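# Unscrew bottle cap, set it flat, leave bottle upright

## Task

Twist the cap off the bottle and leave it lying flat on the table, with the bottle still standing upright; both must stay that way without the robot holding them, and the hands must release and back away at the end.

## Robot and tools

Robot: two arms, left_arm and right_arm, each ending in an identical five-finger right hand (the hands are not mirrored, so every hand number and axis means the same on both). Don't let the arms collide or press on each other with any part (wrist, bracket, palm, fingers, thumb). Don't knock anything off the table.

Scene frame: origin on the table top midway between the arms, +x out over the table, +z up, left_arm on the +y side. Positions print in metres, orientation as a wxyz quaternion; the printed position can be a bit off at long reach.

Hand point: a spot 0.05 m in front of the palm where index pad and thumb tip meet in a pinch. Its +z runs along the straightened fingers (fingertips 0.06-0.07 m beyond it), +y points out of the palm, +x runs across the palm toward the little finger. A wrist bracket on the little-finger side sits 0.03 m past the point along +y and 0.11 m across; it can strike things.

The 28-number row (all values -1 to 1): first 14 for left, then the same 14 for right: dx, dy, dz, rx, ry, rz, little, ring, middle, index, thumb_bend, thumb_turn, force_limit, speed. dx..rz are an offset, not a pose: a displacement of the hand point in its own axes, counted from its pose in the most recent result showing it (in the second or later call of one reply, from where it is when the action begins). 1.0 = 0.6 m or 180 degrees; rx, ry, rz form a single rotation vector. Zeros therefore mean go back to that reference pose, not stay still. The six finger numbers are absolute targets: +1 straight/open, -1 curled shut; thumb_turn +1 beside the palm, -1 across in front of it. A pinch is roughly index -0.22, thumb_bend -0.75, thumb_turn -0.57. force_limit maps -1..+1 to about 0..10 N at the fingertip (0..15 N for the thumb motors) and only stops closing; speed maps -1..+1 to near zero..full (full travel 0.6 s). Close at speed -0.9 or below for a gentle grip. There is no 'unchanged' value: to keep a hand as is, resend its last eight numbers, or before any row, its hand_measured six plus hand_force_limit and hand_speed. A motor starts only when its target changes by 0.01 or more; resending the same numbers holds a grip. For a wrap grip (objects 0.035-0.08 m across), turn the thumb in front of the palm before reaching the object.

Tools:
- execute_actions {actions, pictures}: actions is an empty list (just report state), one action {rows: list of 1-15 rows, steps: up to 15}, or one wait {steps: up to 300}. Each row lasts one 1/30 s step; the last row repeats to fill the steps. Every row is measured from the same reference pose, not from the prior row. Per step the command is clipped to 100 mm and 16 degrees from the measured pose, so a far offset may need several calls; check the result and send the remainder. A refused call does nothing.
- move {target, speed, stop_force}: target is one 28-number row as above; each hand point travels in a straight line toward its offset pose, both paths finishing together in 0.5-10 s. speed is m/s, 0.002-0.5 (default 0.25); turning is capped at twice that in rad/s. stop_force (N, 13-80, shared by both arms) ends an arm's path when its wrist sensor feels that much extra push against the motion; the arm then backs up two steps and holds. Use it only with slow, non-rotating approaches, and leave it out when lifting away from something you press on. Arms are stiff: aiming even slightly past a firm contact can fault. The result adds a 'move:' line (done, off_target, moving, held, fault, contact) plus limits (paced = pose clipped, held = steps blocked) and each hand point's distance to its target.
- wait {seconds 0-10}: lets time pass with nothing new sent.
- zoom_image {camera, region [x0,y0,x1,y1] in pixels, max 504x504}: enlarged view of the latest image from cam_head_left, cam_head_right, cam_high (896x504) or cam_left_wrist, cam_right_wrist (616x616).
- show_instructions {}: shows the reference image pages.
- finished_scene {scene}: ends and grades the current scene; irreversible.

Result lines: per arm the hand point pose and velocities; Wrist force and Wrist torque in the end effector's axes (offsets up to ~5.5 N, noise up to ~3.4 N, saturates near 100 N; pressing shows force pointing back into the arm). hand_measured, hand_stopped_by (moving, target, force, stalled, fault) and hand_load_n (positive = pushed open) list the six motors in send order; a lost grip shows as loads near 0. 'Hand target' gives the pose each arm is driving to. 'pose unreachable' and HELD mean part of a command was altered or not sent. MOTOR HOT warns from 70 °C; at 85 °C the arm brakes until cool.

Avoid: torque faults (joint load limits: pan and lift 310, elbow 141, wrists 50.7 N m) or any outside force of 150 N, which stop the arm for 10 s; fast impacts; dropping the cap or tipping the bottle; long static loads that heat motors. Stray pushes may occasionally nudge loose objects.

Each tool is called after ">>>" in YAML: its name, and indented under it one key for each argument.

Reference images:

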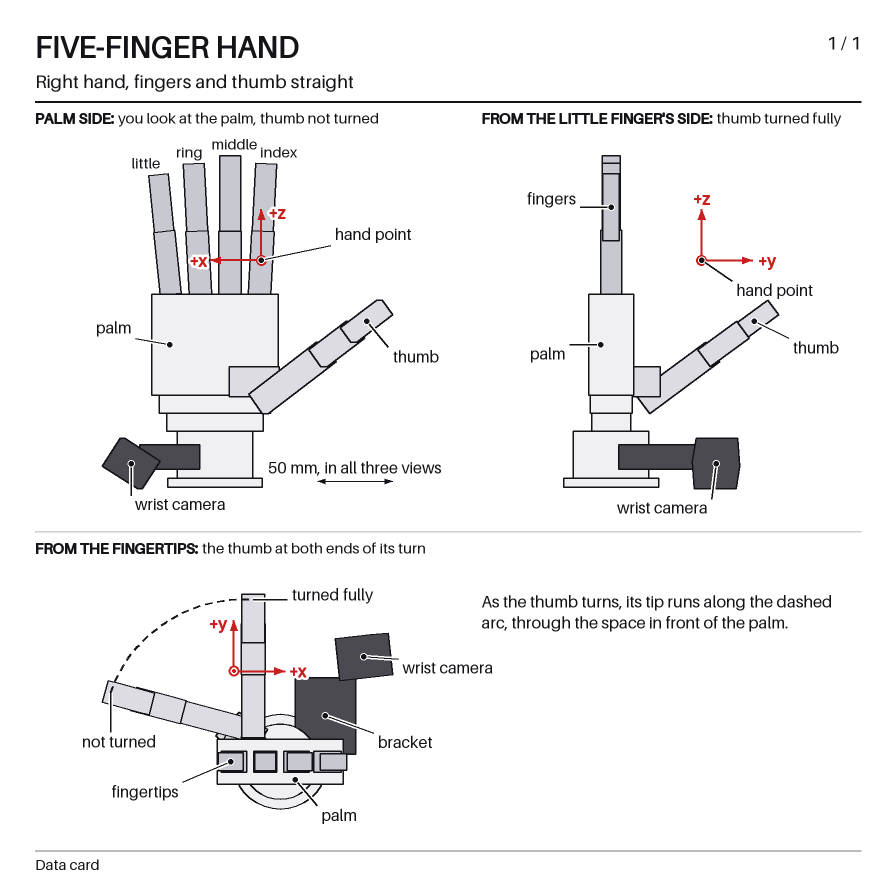

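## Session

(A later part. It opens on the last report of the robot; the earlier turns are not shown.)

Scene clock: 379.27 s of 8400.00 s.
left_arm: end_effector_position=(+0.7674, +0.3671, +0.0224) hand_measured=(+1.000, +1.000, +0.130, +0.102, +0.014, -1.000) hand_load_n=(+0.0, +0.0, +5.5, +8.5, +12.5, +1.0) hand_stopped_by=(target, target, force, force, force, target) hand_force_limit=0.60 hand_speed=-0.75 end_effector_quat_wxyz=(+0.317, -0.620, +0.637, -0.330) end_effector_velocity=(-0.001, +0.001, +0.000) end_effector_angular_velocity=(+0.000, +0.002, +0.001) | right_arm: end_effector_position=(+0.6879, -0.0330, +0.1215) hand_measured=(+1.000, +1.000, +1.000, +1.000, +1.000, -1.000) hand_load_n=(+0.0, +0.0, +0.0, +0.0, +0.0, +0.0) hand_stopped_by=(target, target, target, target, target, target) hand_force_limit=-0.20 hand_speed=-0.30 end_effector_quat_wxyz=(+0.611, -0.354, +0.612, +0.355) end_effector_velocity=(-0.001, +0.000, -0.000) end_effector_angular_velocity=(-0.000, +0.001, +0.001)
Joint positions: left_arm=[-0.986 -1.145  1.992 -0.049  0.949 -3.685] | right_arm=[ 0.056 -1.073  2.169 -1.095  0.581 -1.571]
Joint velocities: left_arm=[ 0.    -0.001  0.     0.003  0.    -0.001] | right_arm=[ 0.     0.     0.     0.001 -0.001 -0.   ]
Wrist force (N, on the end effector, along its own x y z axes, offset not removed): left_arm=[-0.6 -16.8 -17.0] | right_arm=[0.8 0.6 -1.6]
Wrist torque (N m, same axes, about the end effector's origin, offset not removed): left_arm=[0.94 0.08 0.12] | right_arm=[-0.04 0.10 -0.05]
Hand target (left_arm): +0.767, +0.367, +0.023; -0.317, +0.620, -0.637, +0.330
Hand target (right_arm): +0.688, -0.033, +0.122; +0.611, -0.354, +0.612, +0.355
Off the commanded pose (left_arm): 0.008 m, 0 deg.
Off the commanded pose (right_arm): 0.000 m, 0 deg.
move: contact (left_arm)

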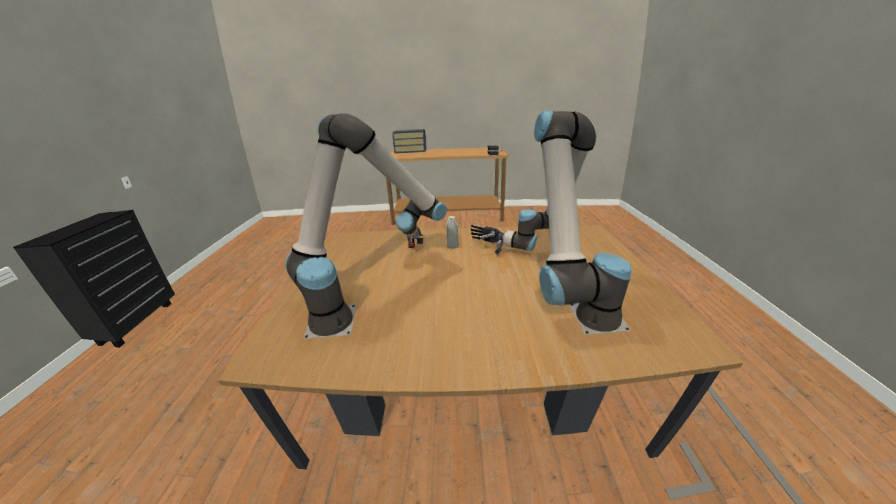

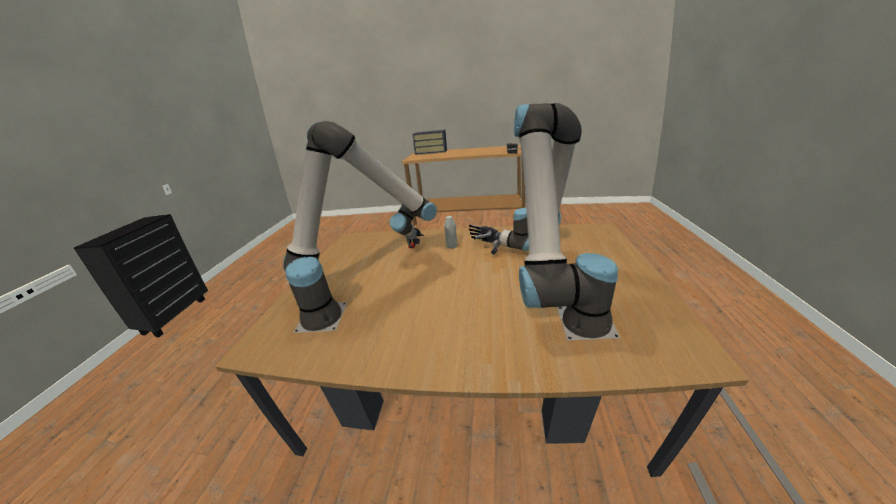

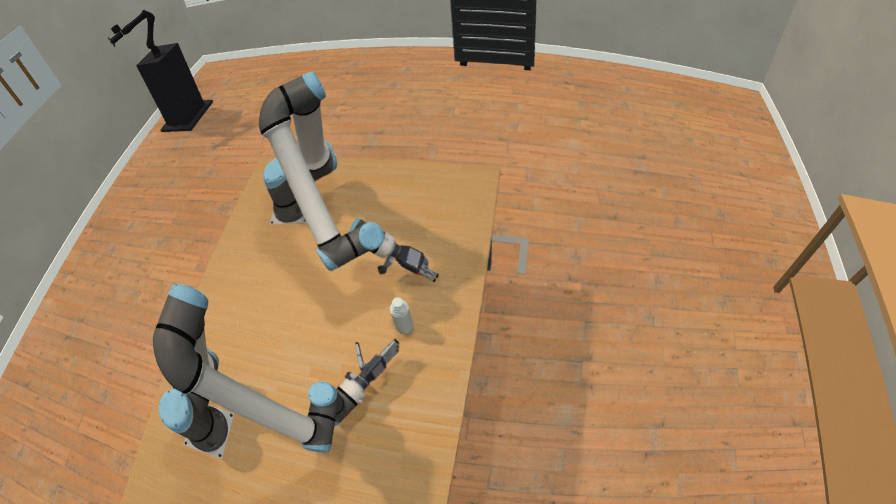

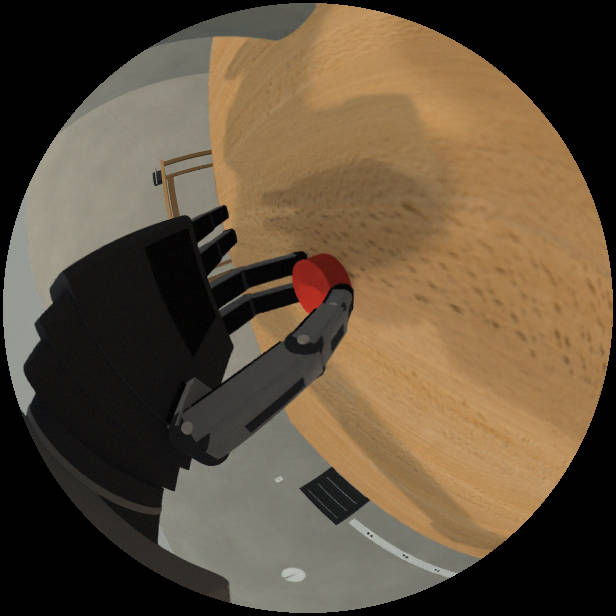

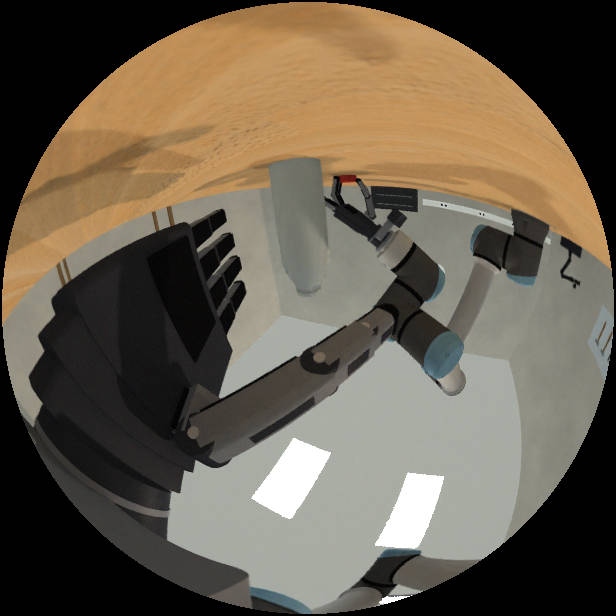

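>>> move:
  target: [0,-0.0012,-0.0008,0,0,0,1,1,0.5,0.5,0.25,-1,0.6,-0.5,0,0,0,0,0,0,1,1,1,1,1,-1,-0.2,-0.3]
  speed: 0.01

>>> move:
  target: [0,-0.27,-0.193,0,0,0,1,1,0.5,0.5,0.25,-1,0.6,-0.5,-0.15,0,-0.08,0,0,0,1,1,1,1,1,-1,-0.2,-0.3]
  speed: 0.2

Scene clock: 385.53 s of 8400.00 s.
left_arm: end_effector_position=(+0.7674, +0.3670, +0.0232) hand_measured=(+1.000, +1.000, +0.500, +0.500, +0.250, -1.000) hand_load_n=(+0.0, +0.0, +0.0, +0.0, +0.0, +0.0) hand_stopped_by=(target, target, target, target, target, target) hand_force_limit=0.60 hand_speed=-0.50 end_effector_quat_wxyz=(+0.317, -0.620, +0.637, -0.330) end_effector_velocity=(+0.000, +0.000, -0.000) end_effector_angular_velocity=(+0.000, -0.000, +0.002) | right_arm: end_effector_position=(+0.6879, -0.0330, +0.1215) hand_measured=(+1.000, +1.000, +1.000, +1.000, +1.000, -1.000) hand_load_n=(+0.0, +0.0, +0.0, +0.0, +0.0, +0.0) hand_stopped_by=(target, target, target, target, target, target) hand_force_limit=-0.20 hand_speed=-0.30 end_effector_quat_wxyz=(+0.611, -0.354, +0.612, +0.355) end_effector_velocity=(+0.000, -0.000, -0.000) end_effector_angular_velocity=(-0.000, +0.001, -0.001)
Joint positions: left_arm=[-0.986 -1.147  1.992 -0.048  0.949 -3.685] | right_arm=[ 0.056 -1.073  2.169 -1.095  0.581 -1.571]
Joint velocities: left_arm=[ 0.     0.001 -0.001  0.    -0.001 -0.001] | right_arm=[-0.     0.001 -0.     0.001  0.001 -0.   ]
Wrist force (N, on the end effector, along its own x y z axes, offset not removed): left_arm=[1.9 3.0 0.3] | right_arm=[-0.1 2.3 -1.3]
Wrist torque (N m, same axes, about the end effector's origin, offset not removed): left_arm=[0.77 -0.06 0.44] | right_arm=[0.17 0.05 -0.04]
Hand target (left_arm): +0.767, +0.367, +0.023; -0.317, +0.620, -0.637, +0.330
Hand target (right_arm): +0.688, -0.033, +0.122; +0.611, -0.354, +0.612, +0.355
Off the commanded pose (left_arm): 0.000 m, 0 deg.
Off the commanded pose (right_arm): 0.000 m, 0 deg.
After step 90, 2.50 s passed at rest.
move: done

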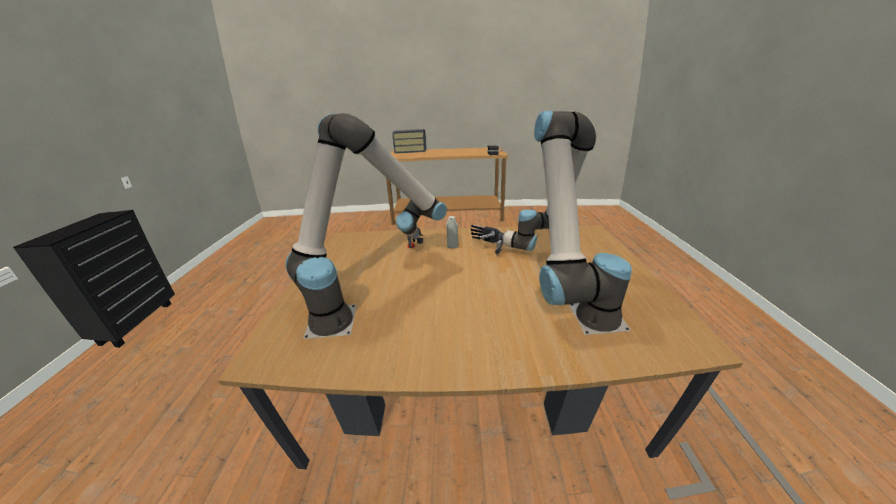

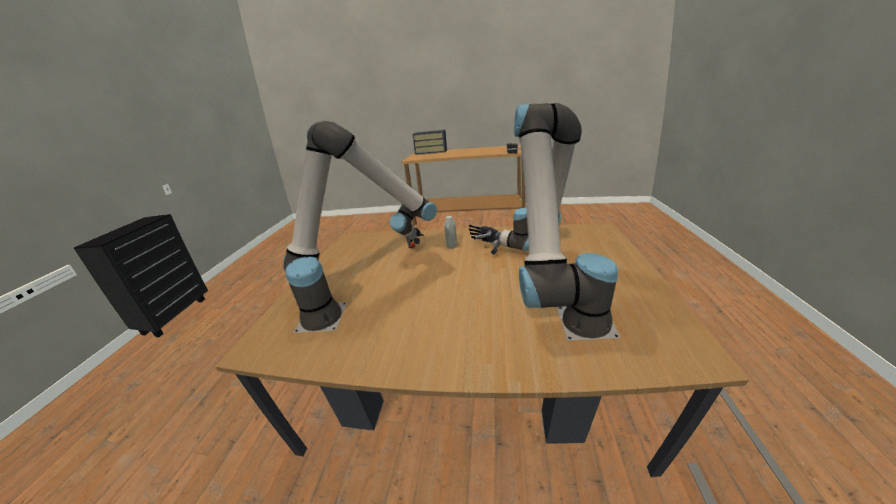

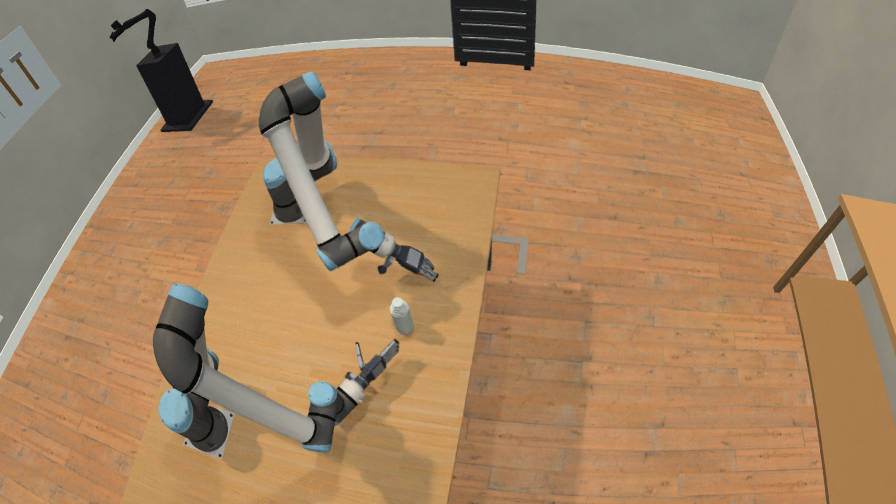

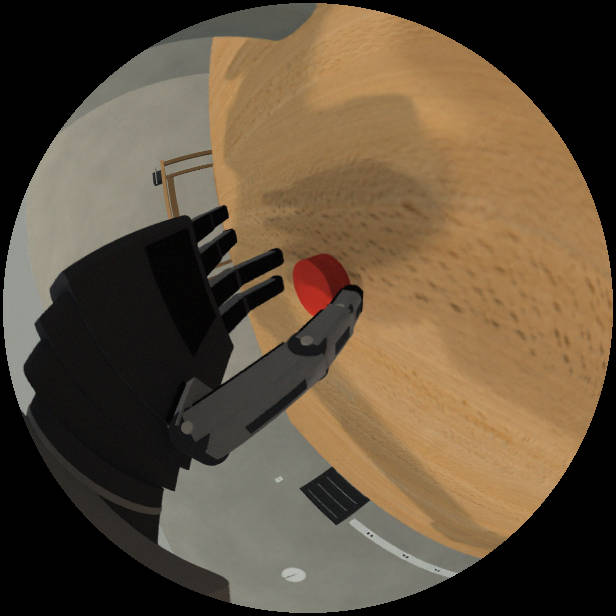

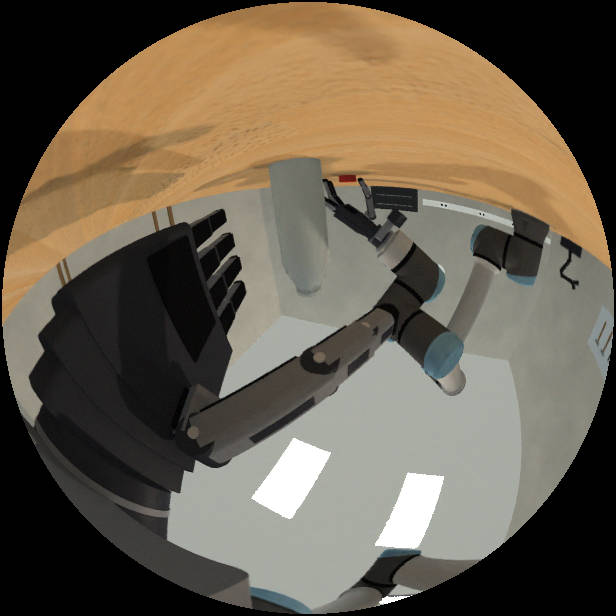

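Scene clock: 387.17 s of 8400.00 s.
left_arm: end_effector_position=(+0.7675, +0.3680, +0.2218) hand_measured=(+1.000, +1.000, +0.500, +0.500, +0.250, -1.000) hand_load_n=(+0.0, +0.0, +0.0, +0.0, +0.0, +0.0) hand_stopped_by=(target, target, target, target, target, target) hand_force_limit=0.60 hand_speed=-0.50 end_effector_quat_wxyz=(+0.317, -0.620, +0.637, -0.330) end_effector_velocity=(-0.001, -0.001, +0.004) end_effector_angular_velocity=(-0.001, -0.000, -0.001) | right_arm: end_effector_position=(+0.6641, -0.0744, +0.2113) hand_measured=(+1.000, +1.000, +1.000, +1.000, +1.000, -1.000) hand_load_n=(+0.0, +0.0, +0.0, +0.0, +0.0, +0.0) hand_stopped_by=(target, target, target, target, target, target) hand_force_limit=-0.20 hand_speed=-0.30 end_effector_quat_wxyz=(+0.611, -0.354, +0.612, +0.355) end_effector_velocity=(-0.000, -0.001, +0.001) end_effector_angular_velocity=(-0.000, -0.000, -0.000)
Joint positions: left_arm=[-0.985 -1.362  1.854  0.305  0.95  -3.684] | right_arm=[-0.021 -1.267  2.217 -0.949  0.504 -1.571]
Joint velocities: left_arm=[-0.002 -0.003 -0.003  0.006 -0.001 -0.001] | right_arm=[-0.001 -0.003  0.     0.003 -0.001 -0.001]
Wrist force (N, on the end effector, along its own x y z axes, offset not removed): left_arm=[1.6 2.3 -0.3] | right_arm=[0.1 1.0 -3.9]
Wrist torque (N m, same axes, about the end effector's origin, offset not removed): left_arm=[0.59 -0.07 0.54] | right_arm=[0.16 0.05 -0.13]
Hand target (left_arm): +0.767, +0.368, +0.222; -0.317, +0.620, -0.637, +0.330
Hand target (right_arm): +0.664, -0.075, +0.211; +0.611, -0.354, +0.612, +0.355
Off the commanded pose (left_arm): 0.001 m, 0 deg.
Off the commanded pose (right_arm): 0.000 m, 0 deg.
move: done

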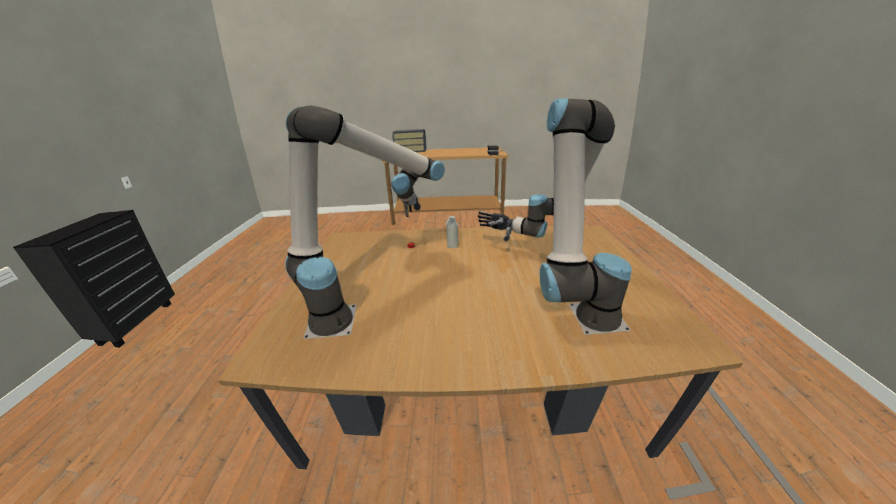

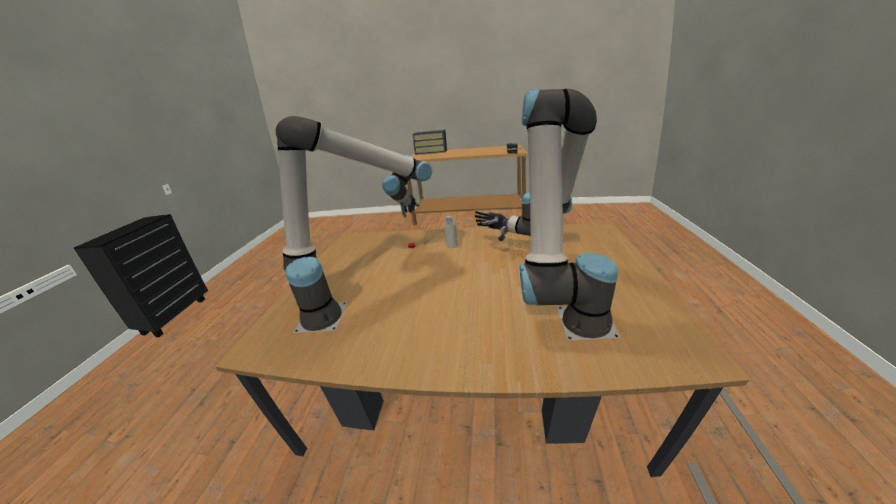

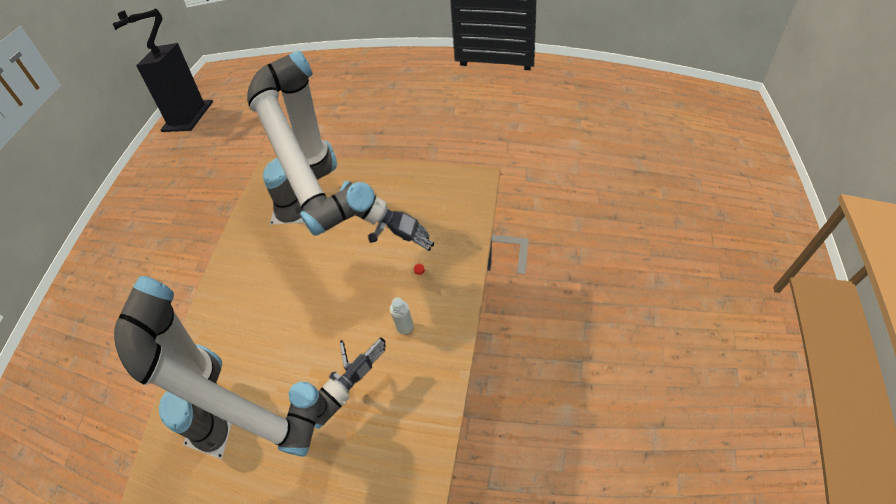

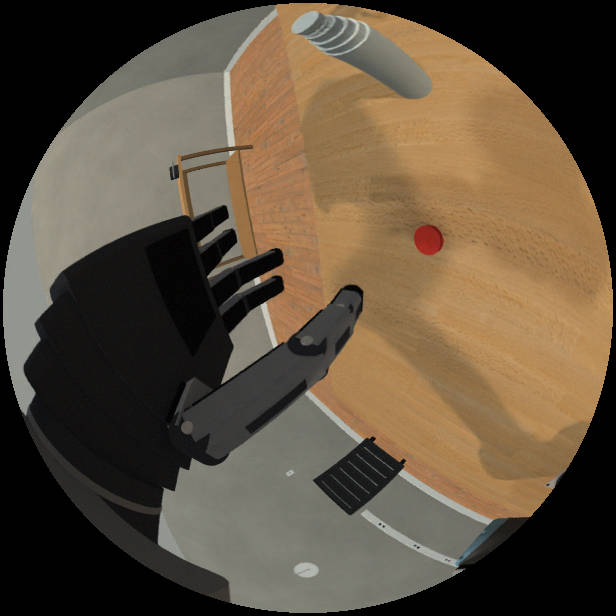

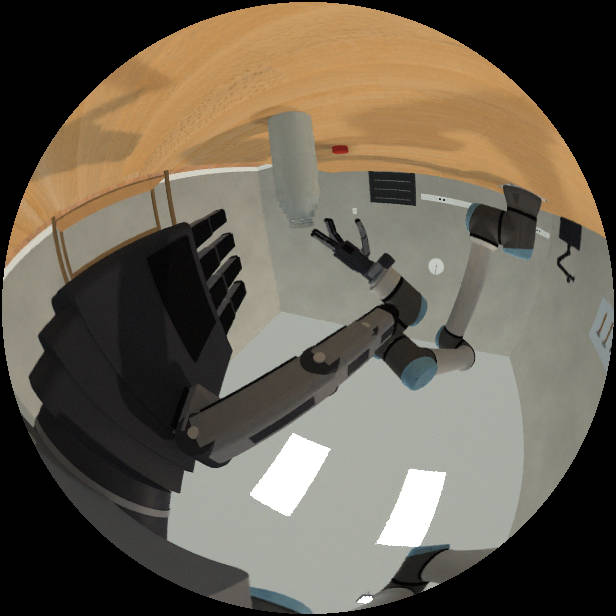

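>>> finished_scene:
  scene: 1

The scene is finished: the task was done.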